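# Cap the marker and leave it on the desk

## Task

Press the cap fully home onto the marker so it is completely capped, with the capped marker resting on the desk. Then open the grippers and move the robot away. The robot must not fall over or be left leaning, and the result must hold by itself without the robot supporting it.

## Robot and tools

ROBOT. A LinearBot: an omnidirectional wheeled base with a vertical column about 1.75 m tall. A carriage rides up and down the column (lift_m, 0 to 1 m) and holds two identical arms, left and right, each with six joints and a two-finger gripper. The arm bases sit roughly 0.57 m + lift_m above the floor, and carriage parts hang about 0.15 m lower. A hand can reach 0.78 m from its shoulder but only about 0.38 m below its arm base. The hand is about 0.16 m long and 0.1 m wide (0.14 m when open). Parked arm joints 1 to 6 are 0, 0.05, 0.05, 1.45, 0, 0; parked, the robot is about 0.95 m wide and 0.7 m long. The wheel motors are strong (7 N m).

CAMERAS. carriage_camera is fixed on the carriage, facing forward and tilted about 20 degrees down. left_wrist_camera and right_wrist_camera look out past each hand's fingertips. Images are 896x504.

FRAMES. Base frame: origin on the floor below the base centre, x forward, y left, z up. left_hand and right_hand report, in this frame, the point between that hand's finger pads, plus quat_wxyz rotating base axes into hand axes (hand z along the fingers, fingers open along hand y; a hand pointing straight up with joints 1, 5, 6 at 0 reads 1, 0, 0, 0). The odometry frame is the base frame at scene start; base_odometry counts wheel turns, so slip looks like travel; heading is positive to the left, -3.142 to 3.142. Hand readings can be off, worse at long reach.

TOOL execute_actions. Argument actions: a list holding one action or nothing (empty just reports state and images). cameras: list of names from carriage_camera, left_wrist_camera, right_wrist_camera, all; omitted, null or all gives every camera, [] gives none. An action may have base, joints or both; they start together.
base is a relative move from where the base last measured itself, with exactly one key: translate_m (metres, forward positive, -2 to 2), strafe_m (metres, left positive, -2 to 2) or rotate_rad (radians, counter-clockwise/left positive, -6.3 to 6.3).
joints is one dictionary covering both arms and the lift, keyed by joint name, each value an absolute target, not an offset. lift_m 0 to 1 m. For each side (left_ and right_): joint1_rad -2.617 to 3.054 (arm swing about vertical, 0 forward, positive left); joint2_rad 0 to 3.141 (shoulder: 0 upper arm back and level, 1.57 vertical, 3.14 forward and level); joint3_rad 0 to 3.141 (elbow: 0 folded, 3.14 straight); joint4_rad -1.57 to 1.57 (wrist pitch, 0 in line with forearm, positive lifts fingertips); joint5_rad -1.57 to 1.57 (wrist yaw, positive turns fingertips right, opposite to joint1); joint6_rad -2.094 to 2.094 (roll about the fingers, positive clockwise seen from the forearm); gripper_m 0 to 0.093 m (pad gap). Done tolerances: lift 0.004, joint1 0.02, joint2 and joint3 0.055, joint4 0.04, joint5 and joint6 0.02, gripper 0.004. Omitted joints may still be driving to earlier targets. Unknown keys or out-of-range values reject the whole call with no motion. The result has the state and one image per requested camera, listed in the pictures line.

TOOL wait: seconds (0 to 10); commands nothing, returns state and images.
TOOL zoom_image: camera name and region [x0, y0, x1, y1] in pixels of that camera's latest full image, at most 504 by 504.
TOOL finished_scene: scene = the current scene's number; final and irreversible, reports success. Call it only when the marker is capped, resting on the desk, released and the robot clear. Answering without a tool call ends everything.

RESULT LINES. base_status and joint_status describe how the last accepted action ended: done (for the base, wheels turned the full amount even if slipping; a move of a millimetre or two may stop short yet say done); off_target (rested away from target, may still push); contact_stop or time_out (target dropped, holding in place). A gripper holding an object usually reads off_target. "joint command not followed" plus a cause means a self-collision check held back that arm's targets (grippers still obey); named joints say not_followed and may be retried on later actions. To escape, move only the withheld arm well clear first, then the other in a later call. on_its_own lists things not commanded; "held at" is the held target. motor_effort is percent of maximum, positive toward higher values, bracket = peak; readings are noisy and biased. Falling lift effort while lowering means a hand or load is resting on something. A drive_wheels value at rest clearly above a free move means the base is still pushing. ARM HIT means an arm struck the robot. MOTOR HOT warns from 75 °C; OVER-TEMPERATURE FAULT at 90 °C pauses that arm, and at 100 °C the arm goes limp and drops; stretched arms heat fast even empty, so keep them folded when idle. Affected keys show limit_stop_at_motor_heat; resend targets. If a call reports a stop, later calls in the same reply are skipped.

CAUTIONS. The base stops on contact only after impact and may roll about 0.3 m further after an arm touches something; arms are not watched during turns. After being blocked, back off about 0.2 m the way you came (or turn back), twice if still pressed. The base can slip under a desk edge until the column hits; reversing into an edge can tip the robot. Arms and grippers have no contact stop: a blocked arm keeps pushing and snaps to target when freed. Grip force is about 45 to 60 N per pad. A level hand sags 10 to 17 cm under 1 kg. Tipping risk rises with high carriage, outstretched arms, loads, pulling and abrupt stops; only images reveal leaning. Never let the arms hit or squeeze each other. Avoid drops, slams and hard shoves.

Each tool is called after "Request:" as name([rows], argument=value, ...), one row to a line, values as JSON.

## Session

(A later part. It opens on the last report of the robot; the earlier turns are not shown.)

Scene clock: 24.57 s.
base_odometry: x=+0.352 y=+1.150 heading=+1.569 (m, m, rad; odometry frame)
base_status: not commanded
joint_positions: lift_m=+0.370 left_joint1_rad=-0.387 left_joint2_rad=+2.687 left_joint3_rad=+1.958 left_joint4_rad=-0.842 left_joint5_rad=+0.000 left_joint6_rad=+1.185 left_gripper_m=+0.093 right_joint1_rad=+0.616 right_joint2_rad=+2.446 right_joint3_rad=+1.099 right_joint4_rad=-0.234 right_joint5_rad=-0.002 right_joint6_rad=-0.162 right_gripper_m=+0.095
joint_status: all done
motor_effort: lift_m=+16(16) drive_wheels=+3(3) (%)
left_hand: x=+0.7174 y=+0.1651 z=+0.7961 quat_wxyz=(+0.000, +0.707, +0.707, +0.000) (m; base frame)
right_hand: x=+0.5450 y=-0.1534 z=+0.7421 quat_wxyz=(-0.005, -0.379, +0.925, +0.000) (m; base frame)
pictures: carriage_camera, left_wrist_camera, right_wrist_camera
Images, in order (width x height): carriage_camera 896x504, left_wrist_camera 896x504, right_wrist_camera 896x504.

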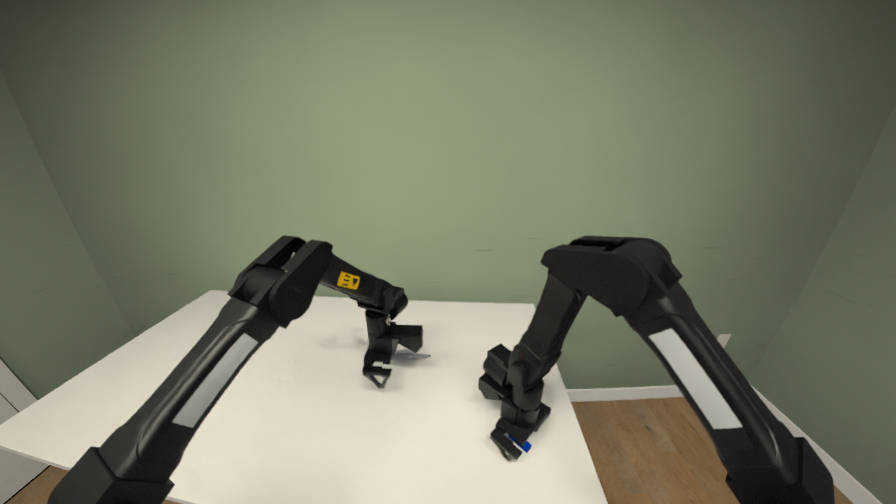

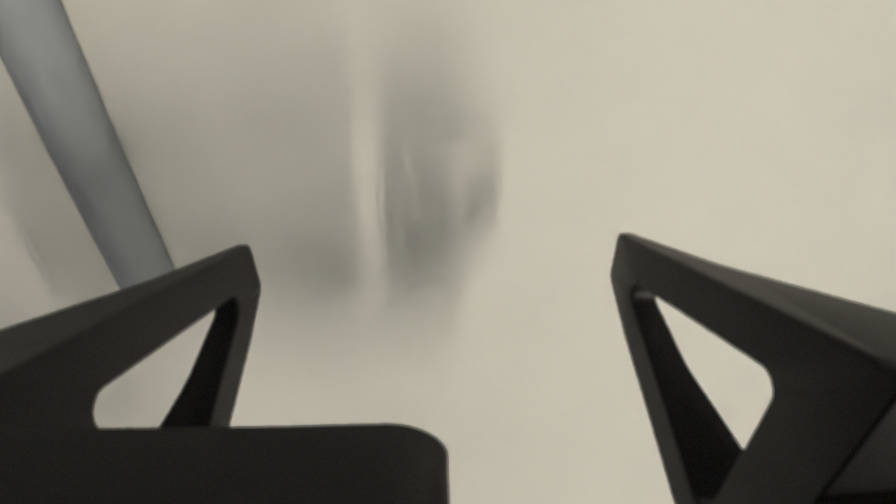

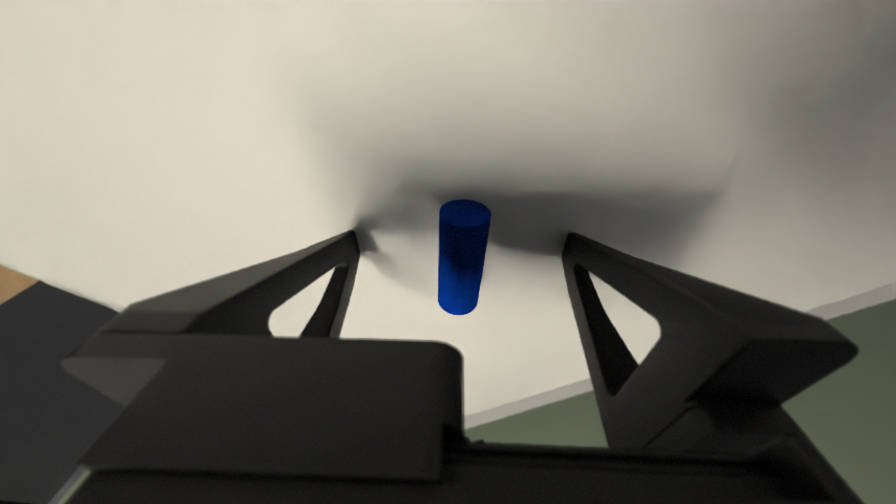

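Request:
execute_actions([
  {"joints": {"right_gripper_m": 0.0}},
])

Scene clock: 25.40 s.
base_odometry: x=+0.352 y=+1.150 heading=+1.569 (m, m, rad; odometry frame)
base_status: not commanded
joint_positions: lift_m=+0.370 left_joint1_rad=-0.387 left_joint2_rad=+2.687 left_joint3_rad=+1.958 left_joint4_rad=-0.842 left_joint5_rad=+0.000 left_joint6_rad=+1.185 left_gripper_m=+0.093 right_joint1_rad=+0.616 right_joint2_rad=+2.446 right_joint3_rad=+1.099 right_joint4_rad=-0.234 right_joint5_rad=-0.002 right_joint6_rad=-0.162 right_gripper_m=+0.019
joint_status: right_gripper_m off_target (ended at +0.019, target +0.000)
motor_effort: lift_m=+16(16) drive_wheels=+2(2) (%)
left_hand: x=+0.7174 y=+0.1651 z=+0.7961 quat_wxyz=(+0.000, +0.707, +0.707, +0.000) (m; base frame)
right_hand: x=+0.5450 y=-0.1534 z=+0.7421 quat_wxyz=(-0.005, -0.379, +0.925, +0.000) (m; base frame)
pictures: carriage_camera, left_wrist_camera, right_wrist_camera
Images, in order (width x height): carriage_camera 896x504, left_wrist_camera 896x504, right_wrist_camera 896x504.

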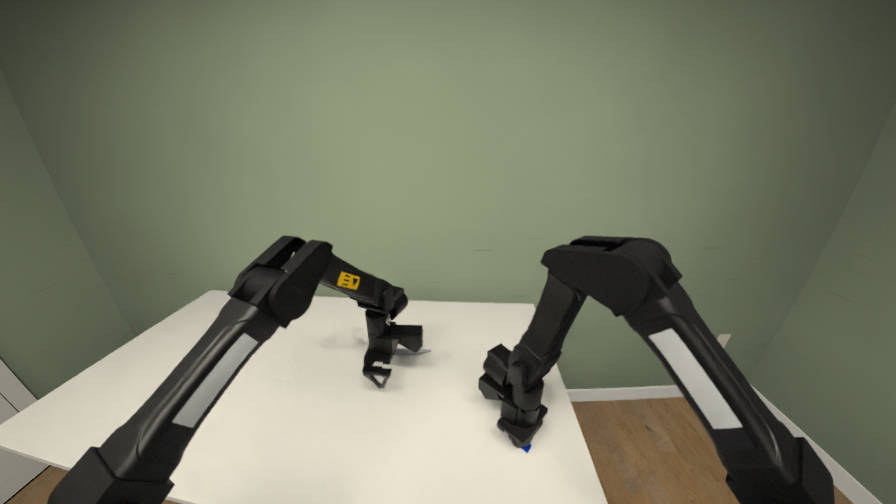

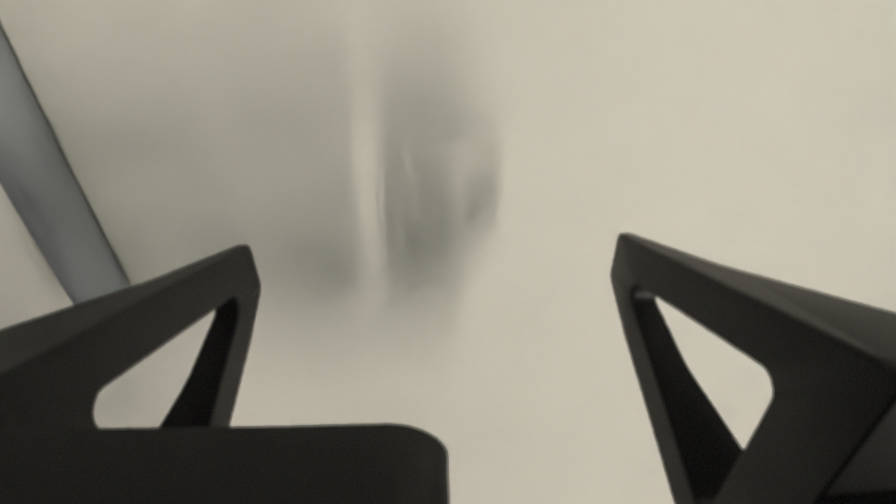

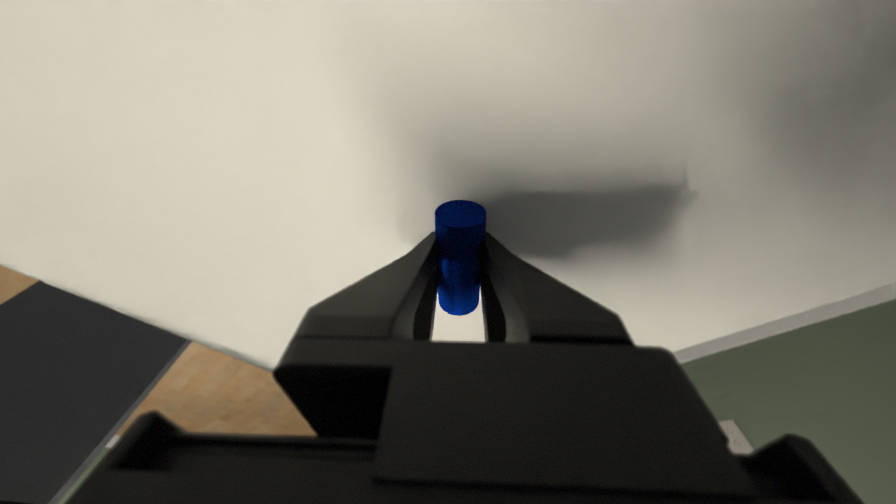

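Request:
execute_actions([
  {"base": {"translate_m": 0.12}, "joints": {"lift_m": 0.43}},
])

Scene clock: 27.27 s.
base_odometry: x=+0.352 y=+1.270 heading=+1.569 (m, m, rad; odometry frame)
base_status: done
joint_positions: lift_m=+0.430 left_joint1_rad=-0.387 left_joint2_rad=+2.687 left_joint3_rad=+1.958 left_joint4_rad=-0.852 left_joint5_rad=+0.000 left_joint6_rad=+1.185 left_gripper_m=+0.093 right_joint1_rad=+0.616 right_joint2_rad=+2.460 right_joint3_rad=+1.099 right_joint4_rad=-0.233 right_joint5_rad=-0.002 right_joint6_rad=-0.162 right_gripper_m=+0.019
joint_status: all done
motor_effort: lift_m=+18(22) drive_wheels=-8(15) (%)
left_hand: x=+0.7152 y=+0.1661 z=+0.8558 quat_wxyz=(-0.005, +0.707, +0.707, -0.002) (m; base frame)
right_hand: x=+0.5418 y=-0.1557 z=+0.7974 quat_wxyz=(-0.011, -0.379, +0.925, -0.002) (m; base frame)
pictures: carriage_camera, left_wrist_camera, right_wrist_camera
Images, in order (width x height): carriage_camera 896x504, left_wrist_camera 896x504, right_wrist_camera 896x504.

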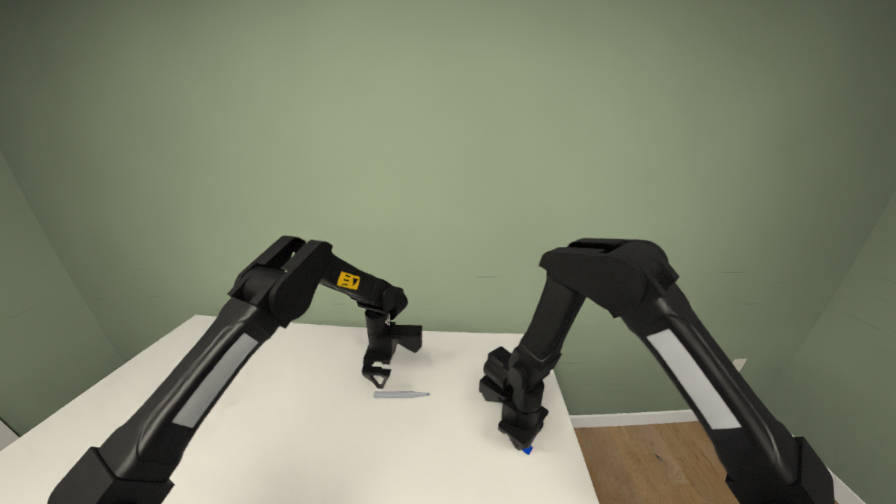

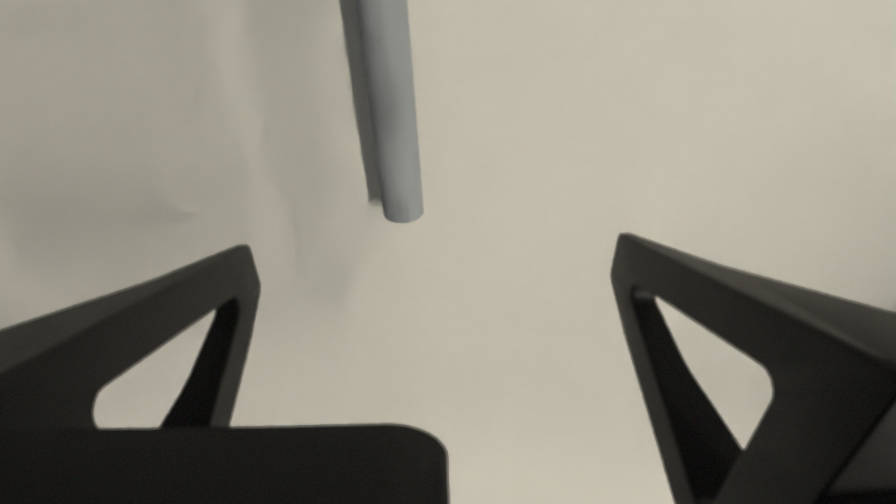

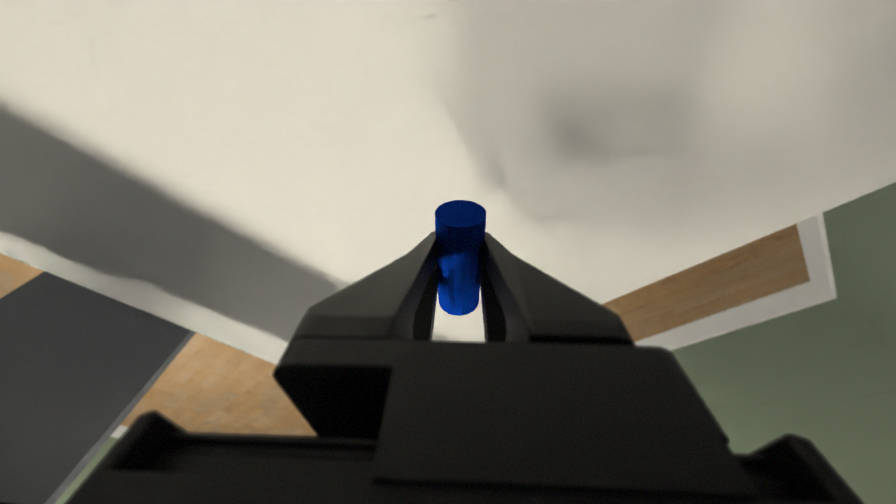

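Request:
execute_actions([
  {"joints": {"left_joint1_rad": -0.197, "left_joint2_rad": 2.858, "left_joint3_rad": 1.852, "left_joint4_rad": -0.422, "left_joint5_rad": 0.48, "left_joint6_rad": 1.269, "right_joint1_rad": 0.7, "right_joint2_rad": 1.9, "right_joint3_rad": 1.5, "right_joint4_rad": -1.55, "right_joint6_rad": 0.9}},
])

Scene clock: 32.20 s.
base_odometry: x=+0.352 y=+1.270 heading=+1.569 (m, m, rad; odometry frame)
base_status: not commanded
joint_positions: lift_m=+0.430 left_joint1_rad=-0.195 left_joint2_rad=+2.875 left_joint3_rad=+1.849 left_joint4_rad=-0.433 left_joint5_rad=+0.474 left_joint6_rad=+1.267 left_gripper_m=+0.093 right_joint1_rad=+0.704 right_joint2_rad=+1.898 right_joint3_rad=+1.506 right_joint4_rad=-1.542 right_joint5_rad=-0.001 right_joint6_rad=+0.893 right_gripper_m=+0.019
joint_status: all done
motor_effort: lift_m=+18(18) drive_wheels=+3(7) (%)
left_hand: x=+0.7271 y=+0.1764 z=+0.7696 quat_wxyz=(+0.166, +0.658, +0.714, -0.174) (m; base frame)
right_hand: x=+0.4764 y=-0.1732 z=+1.0861 quat_wxyz=(-0.126, +0.093, +0.979, -0.129) (m; base frame)
pictures: carriage_camera, left_wrist_camera, right_wrist_camera
Images, in order (width x height): carriage_camera 896x504, left_wrist_camera 896x504, right_wrist_camera 896x504.

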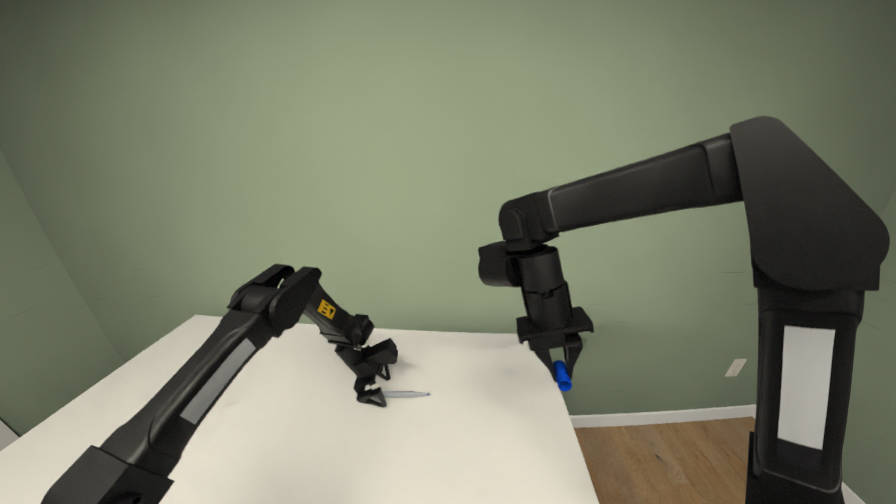

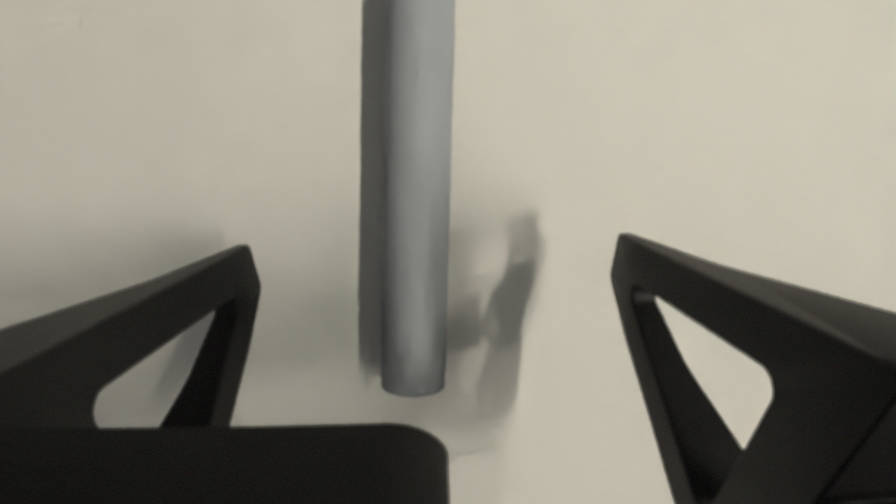

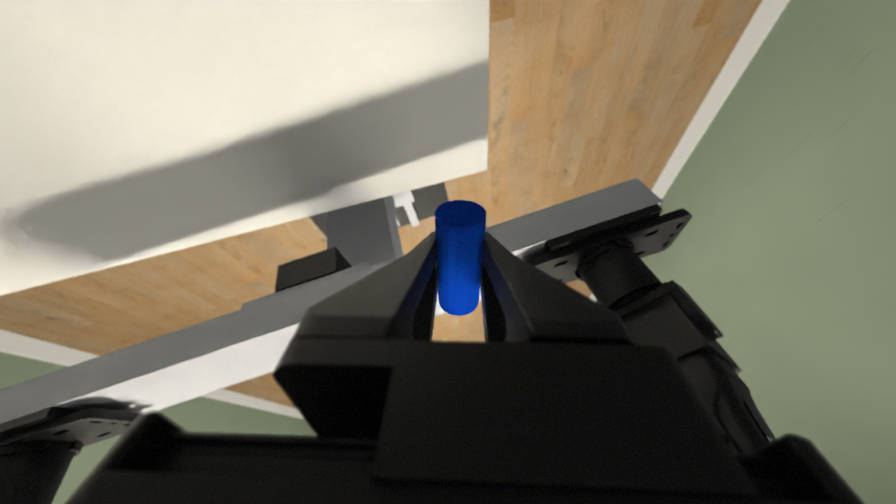

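Request:
zoom_image(camera="carriage_camera", region=[520, 340, 610, 400])

Region (520, 340, 610, 400) of carriage_camera's 896x504 image, scaled by 5.600, with more detail than that image has.

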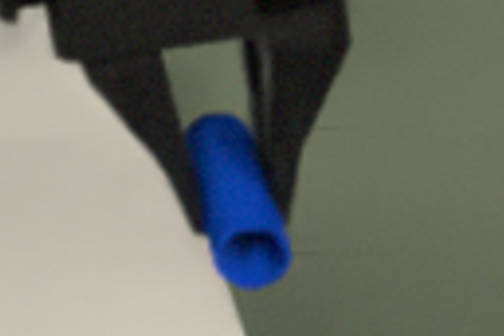

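Request:
execute_actions([
  {"joints": {"lift_m": 0.408}},
], cameras=["left_wrist_camera", "carriage_camera"])

Scene clock: 33.10 s.
base_odometry: x=+0.352 y=+1.270 heading=+1.569 (m, m, rad; odometry frame)
base_status: not commanded
joint_positions: lift_m=+0.408 left_joint1_rad=-0.194 left_joint2_rad=+2.869 left_joint3_rad=+1.849 left_joint4_rad=-0.425 left_joint5_rad=+0.478 left_joint6_rad=+1.269 left_gripper_m=+0.093 right_joint1_rad=+0.704 right_joint2_rad=+1.898 right_joint3_rad=+1.506 right_joint4_rad=-1.544 right_joint5_rad=-0.001 right_joint6_rad=+0.893 right_gripper_m=+0.019
joint_status: all done
motor_effort: lift_m=+16(17) drive_wheels=+3(4) (%)
left_hand: x=+0.7306 y=+0.1755 z=+0.7510 quat_wxyz=(+0.173, +0.659, +0.712, -0.172) (m; base frame)
right_hand: x=+0.4761 y=-0.1734 z=+1.0645 quat_wxyz=(-0.127, +0.093, +0.979, -0.130) (m; base frame)
pictures: carriage_camera, left_wrist_camera
Images, in order (width x height): carriage_camera 896x504, left_wrist_camera 896x504.

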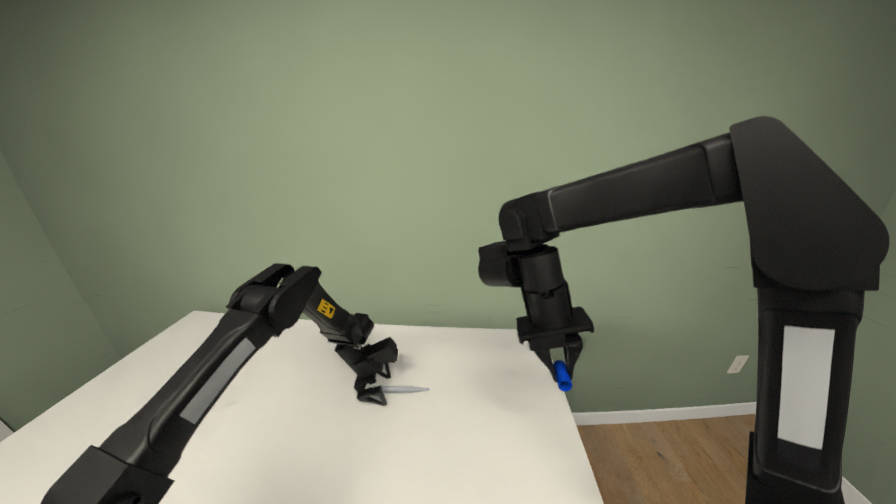

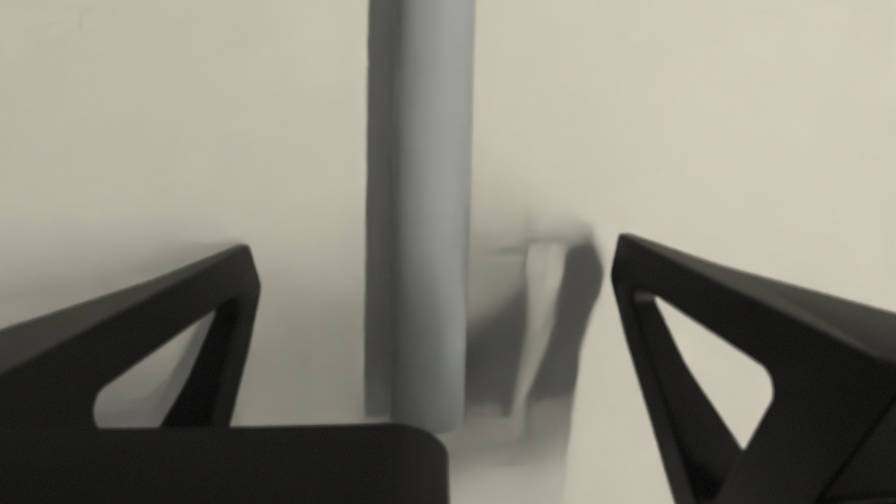

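Request:
execute_actions([
  {"joints": {"lift_m": 0.401, "left_gripper_m": 0.0}},
], cameras=["left_wrist_camera", "carriage_camera"])

Scene clock: 33.93 s.
base_odometry: x=+0.352 y=+1.270 heading=+1.569 (m, m, rad; odometry frame)
base_status: not commanded
joint_positions: lift_m=+0.401 left_joint1_rad=-0.194 left_joint2_rad=+2.861 left_joint3_rad=+1.849 left_joint4_rad=-0.413 left_joint5_rad=+0.483 left_joint6_rad=+1.270 left_gripper_m=+0.018 right_joint1_rad=+0.704 right_joint2_rad=+1.900 right_joint3_rad=+1.506 right_joint4_rad=-1.544 right_joint5_rad=-0.001 right_joint6_rad=+0.893 right_gripper_m=+0.019
joint_status: left_gripper_m off_target (ended at +0.018, target +0.000); the others done
motor_effort: lift_m=+16(16) drive_wheels=+3(8) (%)
left_hand: x=+0.7358 y=+0.1739 z=+0.7486 quat_wxyz=(+0.183, +0.660, +0.709, -0.168) (m; base frame)
right_hand: x=+0.4761 y=-0.1735 z=+1.0573 quat_wxyz=(-0.128, +0.093, +0.979, -0.130) (m; base frame)
pictures: carriage_camera, left_wrist_camera
Images, in order (width x height): carriage_camera 896x504, left_wrist_camera 896x504.

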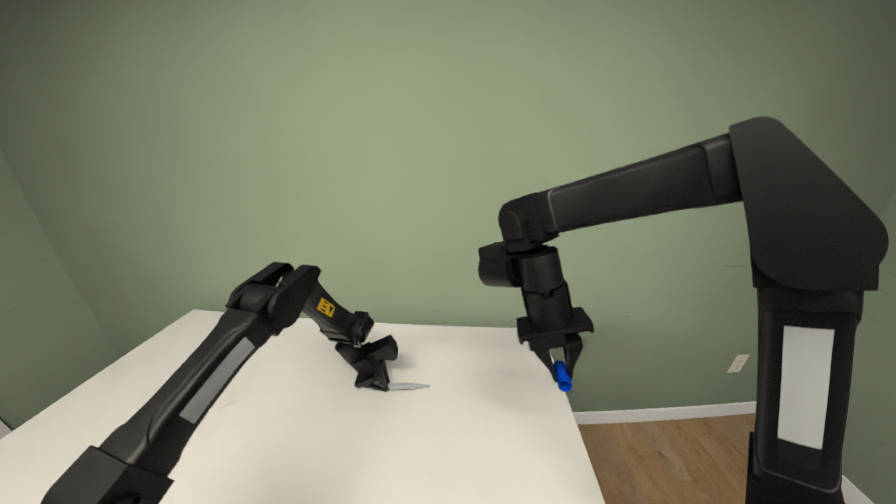

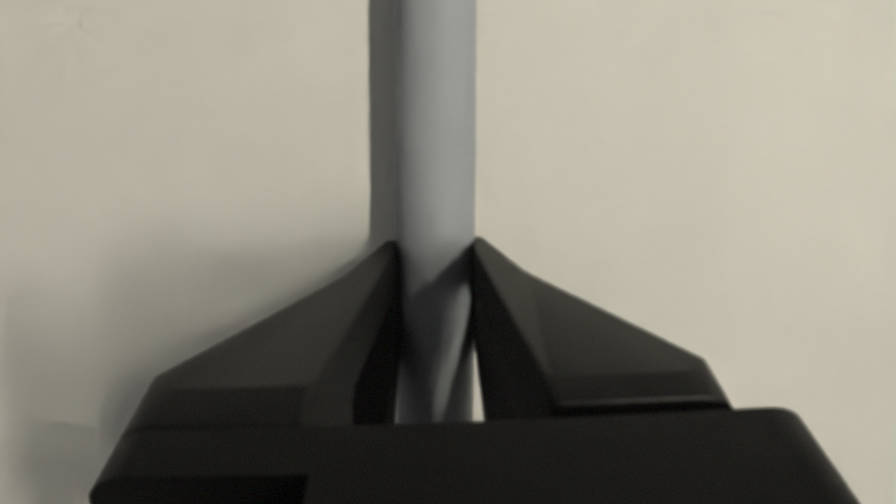

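Request:
execute_actions([
  {"joints": {"lift_m": 0.44, "left_joint1_rad": -0.77, "left_joint2_rad": 2.501, "left_joint3_rad": 1.13, "left_joint4_rad": 0.219, "left_joint5_rad": 0.286, "left_joint6_rad": 0.565, "right_joint1_rad": 0.568, "right_joint2_rad": 2.478, "right_joint3_rad": 1.238, "right_joint4_rad": -0.33, "right_joint5_rad": 0, "right_joint6_rad": 1.965}},
])

Scene clock: 36.80 s.
base_odometry: x=+0.352 y=+1.270 heading=+1.569 (m, m, rad; odometry frame)
base_status: not commanded
joint_positions: lift_m=+0.440 left_joint1_rad=-0.779 left_joint2_rad=+2.509 left_joint3_rad=+1.129 left_joint4_rad=+0.197 left_joint5_rad=+0.290 left_joint6_rad=+0.570 left_gripper_m=+0.018 right_joint1_rad=+0.562 right_joint2_rad=+2.473 right_joint3_rad=+1.248 right_joint4_rad=-0.336 right_joint5_rad=+0.000 right_joint6_rad=+1.957 right_gripper_m=+0.019
joint_status: all done
motor_effort: lift_m=+18(22) drive_wheels=+3(4) (%)
left_hand: x=+0.5434 y=+0.0099 z=+0.8200 quat_wxyz=(+0.175, +0.628, +0.741, -0.161) (m; base frame)
right_hand: x=+0.5854 y=-0.1494 z=+0.8217 quat_wxyz=(+0.002, +0.642, +0.766, +0.005) (m; base frame)
pictures: carriage_camera, left_wrist_camera, right_wrist_camera
Images, in order (width x height): carriage_camera 896x504, left_wrist_camera 896x504, right_wrist_camera 896x504.

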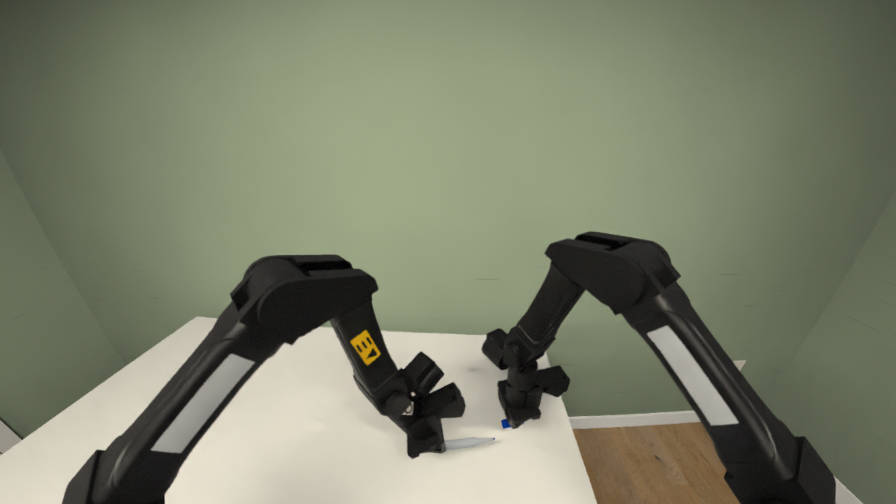

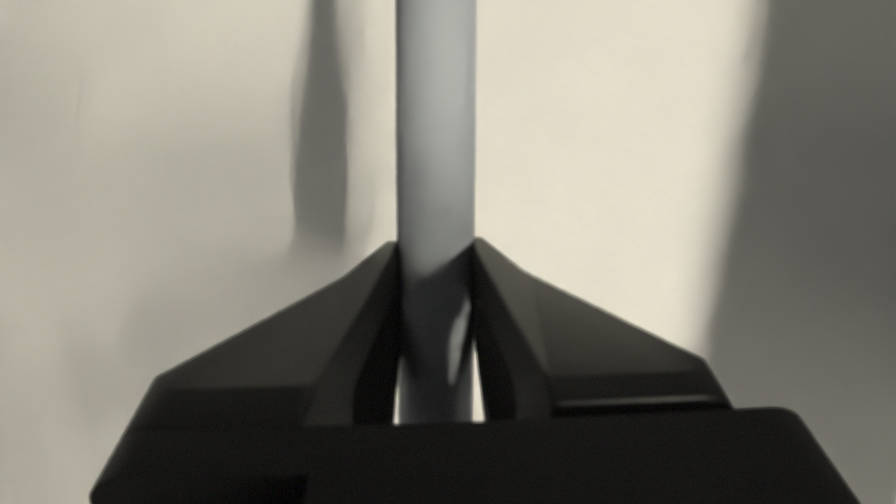

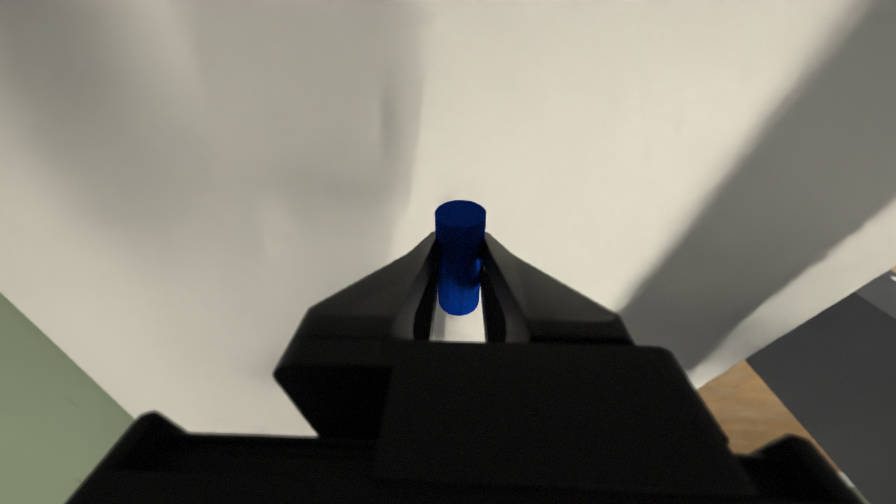

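Request:
zoom_image(camera="carriage_camera", region=[400, 370, 580, 470])

Region (400, 370, 580, 470) of carriage_camera's 896x504 image, scaled by 2.800, with more detail than that image has.

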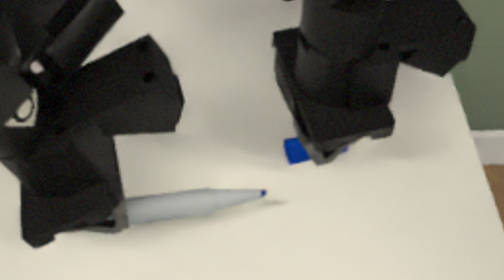

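Request:
execute_actions([
  {"joints": {"lift_m": 0.374, "right_joint1_rad": 0.599, "right_joint2_rad": 2.466, "right_joint3_rad": 1.158, "right_joint4_rad": -0.263, "right_joint6_rad": 1.995}},
])

Request:
zoom_image(camera="carriage_camera", region=[400, 380, 580, 480])

Scene clock: 38.20 s.
base_odometry: x=+0.352 y=+1.270 heading=+1.569 (m, m, rad; odometry frame)
base_status: not commanded
joint_positions: lift_m=+0.374 left_joint1_rad=-0.779 left_joint2_rad=+2.511 left_joint3_rad=+1.129 left_joint4_rad=+0.207 left_joint5_rad=+0.286 left_joint6_rad=+0.570 left_gripper_m=+0.018 right_joint1_rad=+0.599 right_joint2_rad=+2.472 right_joint3_rad=+1.172 right_joint4_rad=-0.268 right_joint5_rad=+0.000 right_joint6_rad=+1.987 right_gripper_m=+0.019
joint_status: all done
motor_effort: lift_m=+16(17) drive_wheels=+3(3) (%)
left_hand: x=+0.5451 y=+0.0093 z=+0.7542 quat_wxyz=(+0.179, +0.628, +0.740, -0.159) (m; base frame)
right_hand: x=+0.5632 y=-0.1482 z=+0.7464 quat_wxyz=(+0.001, +0.640, +0.769, +0.002) (m; base frame)
pictures: carriage_camera, left_wrist_camera, right_wrist_camera
Images, in order (width x height): carriage_camera 896x504, left_wrist_camera 896x504, right_wrist_camera 896x504.

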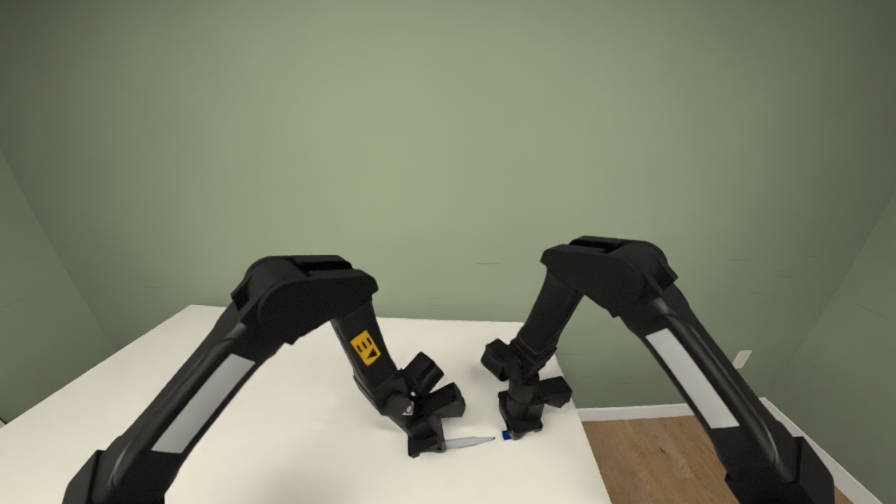

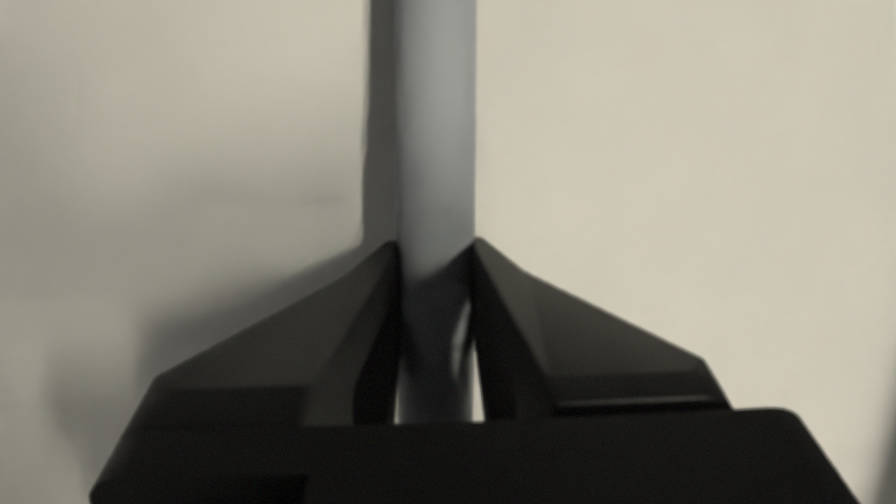

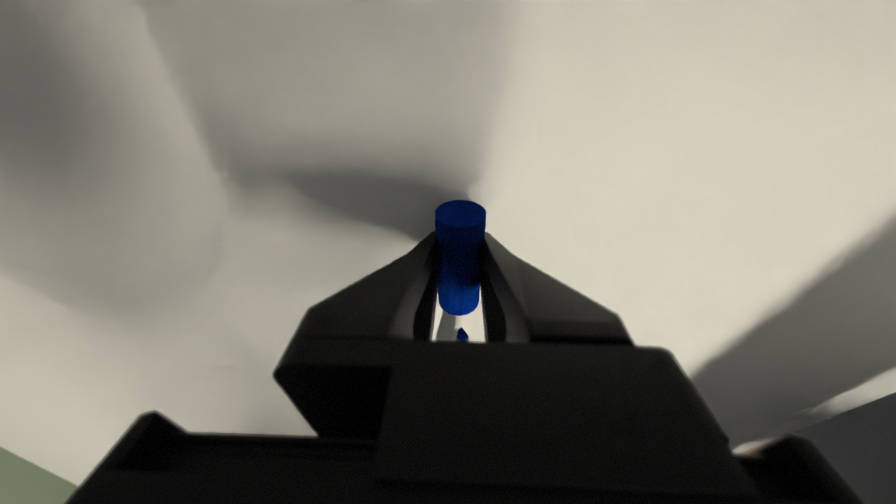

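Region (400, 380, 580, 480) of carriage_camera's 896x504 image, scaled by 2.800, with more detail than that image has.

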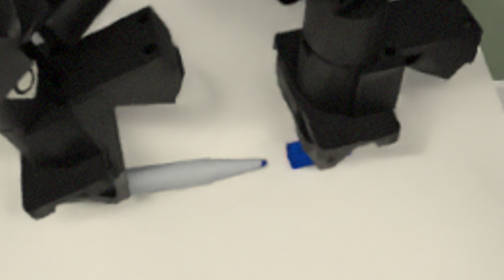

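Request:
execute_actions([
  {"joints": {"lift_m": 0.371, "left_joint1_rad": -0.829, "left_joint2_rad": 2.556, "left_joint3_rad": 1.30, "left_joint4_rad": 0.13, "left_joint5_rad": 0.262, "left_joint6_rad": 0.51}},
])

Request:
zoom_image(camera="carriage_camera", region=[400, 380, 580, 480])

Scene clock: 39.40 s.
base_odometry: x=+0.352 y=+1.270 heading=+1.569 (m, m, rad; odometry frame)
base_status: not commanded
joint_positions: lift_m=+0.371 left_joint1_rad=-0.827 left_joint2_rad=+2.557 left_joint3_rad=+1.277 left_joint4_rad=+0.114 left_joint5_rad=+0.260 left_joint6_rad=+0.515 left_gripper_m=+0.018 right_joint1_rad=+0.598 right_joint2_rad=+2.472 right_joint3_rad=+1.172 right_joint4_rad=-0.262 right_joint5_rad=+0.003 right_joint6_rad=+1.988 right_gripper_m=+0.019
joint_status: all done
motor_effort: lift_m=+15(16) drive_wheels=+3(8) (%)
left_hand: x=+0.5538 y=-0.0241 z=+0.7531 quat_wxyz=(+0.177, +0.624, +0.745, -0.156) (m; base frame)
right_hand: x=+0.5647 y=-0.1480 z=+0.7435 quat_wxyz=(+0.002, +0.640, +0.768, +0.004) (m; base frame)
pictures: carriage_camera, left_wrist_camera, right_wrist_camera
Images, in order (width x height): carriage_camera 896x504, left_wrist_camera 896x504, right_wrist_camera 896x504.

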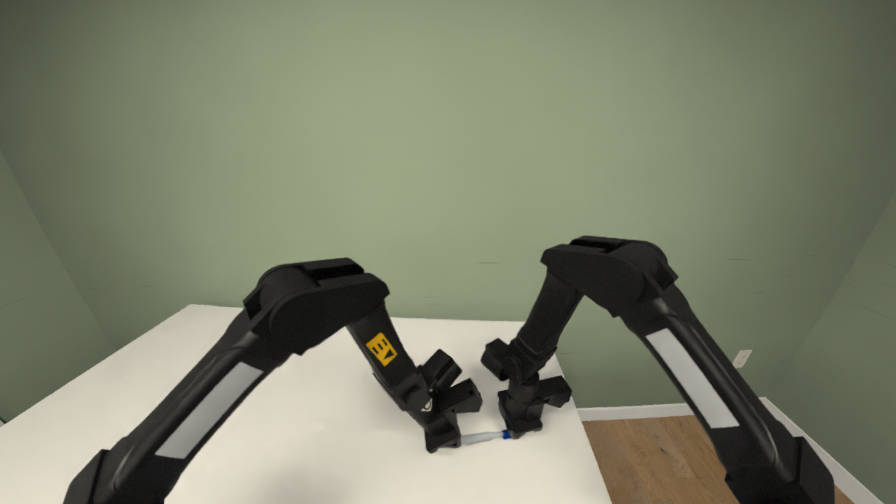

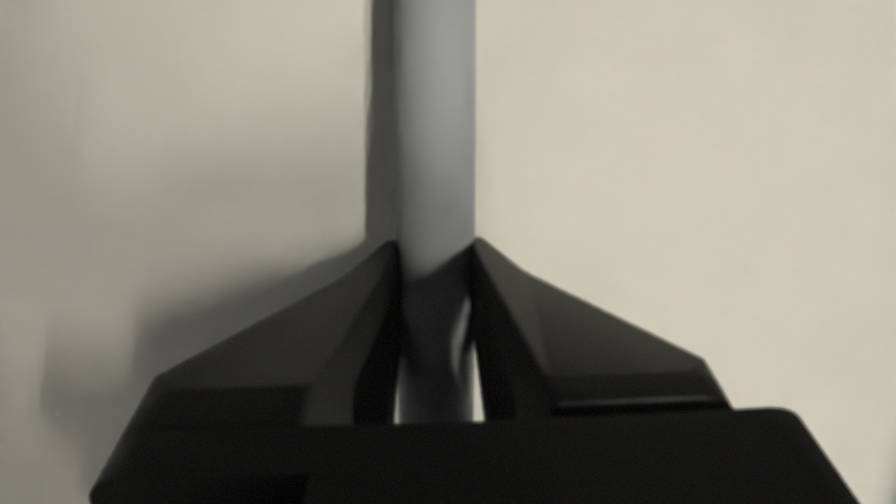

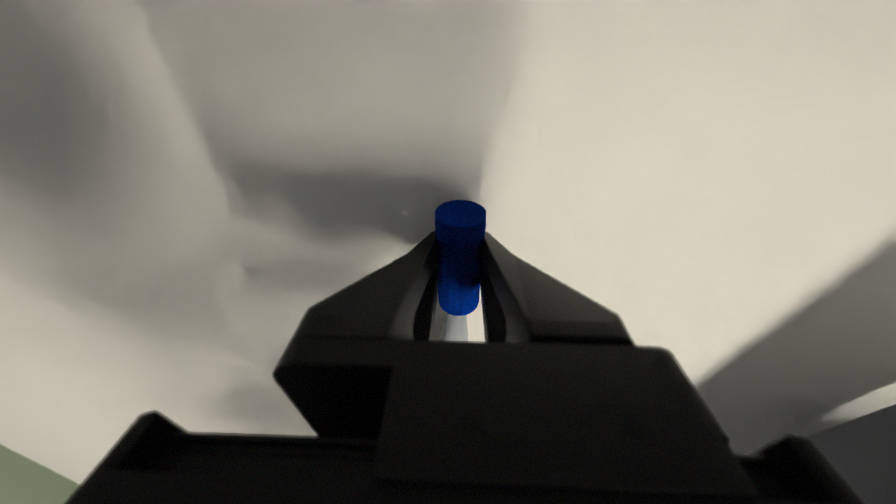

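Region (400, 380, 580, 480) of carriage_camera's 896x504 image, scaled by 2.800, with more detail than that image has.

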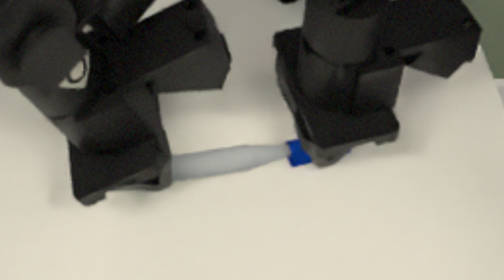

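Request:
execute_actions([
  {"joints": {"right_gripper_m": 0.035}},
], cameras=[])

Request:
execute_actions([
  {"joints": {"right_joint1_rad": 0.474, "right_joint2_rad": 2.43, "right_joint3_rad": 1.095, "right_joint4_rad": -0.237, "right_joint6_rad": 1.87}},
])

Scene clock: 40.50 s.
base_odometry: x=+0.352 y=+1.270 heading=+1.569 (m, m, rad; odometry frame)
base_status: not commanded
joint_positions: lift_m=+0.371 left_joint1_rad=-0.827 left_joint2_rad=+2.557 left_joint3_rad=+1.277 left_joint4_rad=+0.114 left_joint5_rad=+0.260 left_joint6_rad=+0.515 left_gripper_m=+0.018 right_joint1_rad=+0.598 right_joint2_rad=+2.472 right_joint3_rad=+1.172 right_joint4_rad=-0.262 right_joint5_rad=+0.003 right_joint6_rad=+1.988 right_gripper_m=+0.035
joint_status: all done
motor_effort: lift_m=+15(16) drive_wheels=+4(7) (%)
left_hand: x=+0.5538 y=-0.0241 z=+0.7531 quat_wxyz=(+0.177, +0.624, +0.745, -0.156) (m; base frame)
right_hand: x=+0.5647 y=-0.1480 z=+0.7435 quat_wxyz=(+0.002, +0.640, +0.768, +0.004) (m; base frame)
pictures: none
No camera images: the call's "cameras" was empty. Leave "cameras" out to get every camera's image.

Scene clock: 41.20 s.
base_odometry: x=+0.352 y=+1.270 heading=+1.569 (m, m, rad; odometry frame)
base_status: not commanded
joint_positions: lift_m=+0.371 left_joint1_rad=-0.827 left_joint2_rad=+2.557 left_joint3_rad=+1.277 left_joint4_rad=+0.114 left_joint5_rad=+0.260 left_joint6_rad=+0.515 left_gripper_m=+0.018 right_joint1_rad=+0.467 right_joint2_rad=+2.449 right_joint3_rad=+1.116 right_joint4_rad=-0.238 right_joint5_rad=+0.002 right_joint6_rad=+1.877 right_gripper_m=+0.035
joint_status: all done
motor_effort: lift_m=+16(15) drive_wheels=-7(7) (%)
left_hand: x=+0.5538 y=-0.0241 z=+0.7531 quat_wxyz=(+0.177, +0.624, +0.745, -0.156) (m; base frame)
right_hand: x=+0.5760 y=-0.1937 z=+0.7442 quat_wxyz=(+0.001, +0.648, +0.762, -0.001) (m; base frame)
pictures: carriage_camera, left_wrist_camera, right_wrist_camera
Images, in order (width x height): carriage_camera 896x504, left_wrist_camera 896x504, right_wrist_camera 896x504.

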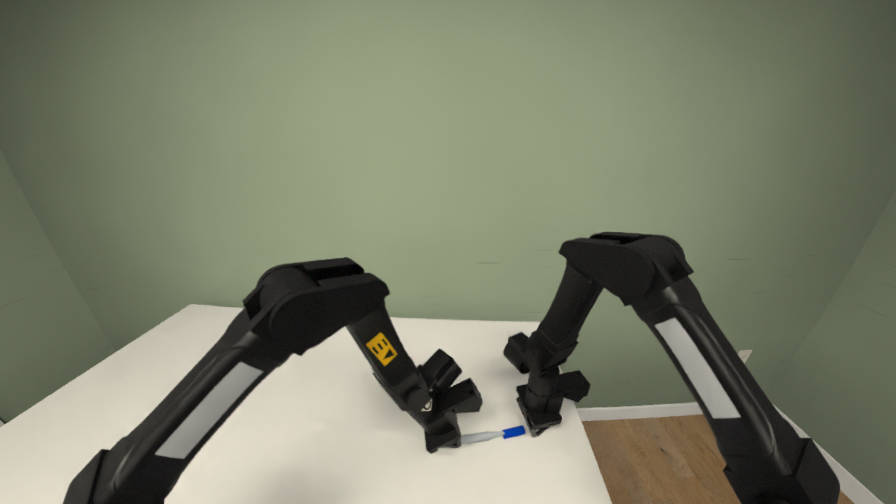

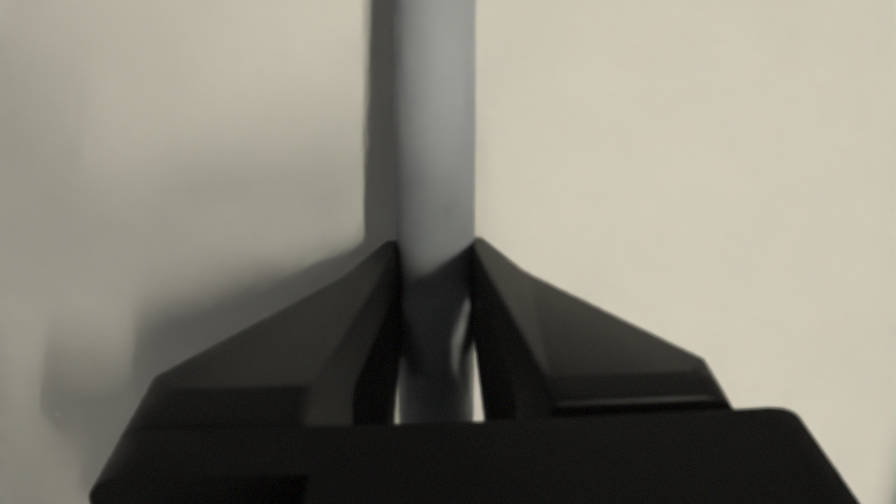

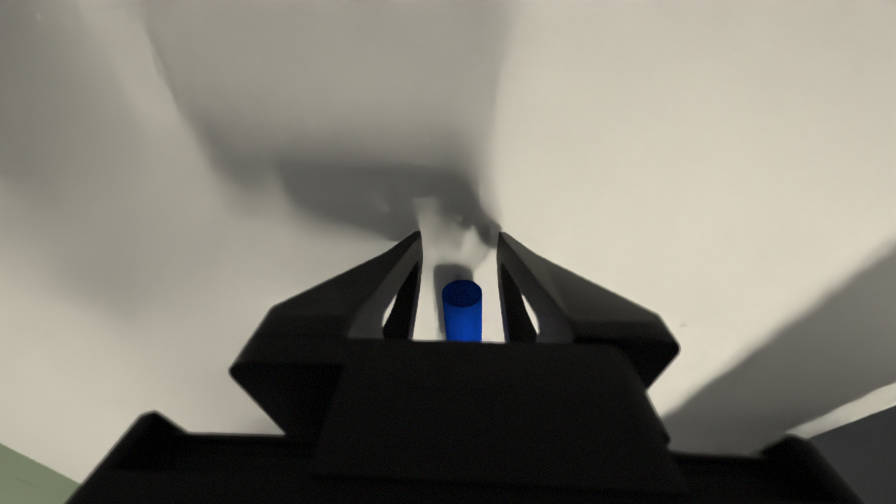

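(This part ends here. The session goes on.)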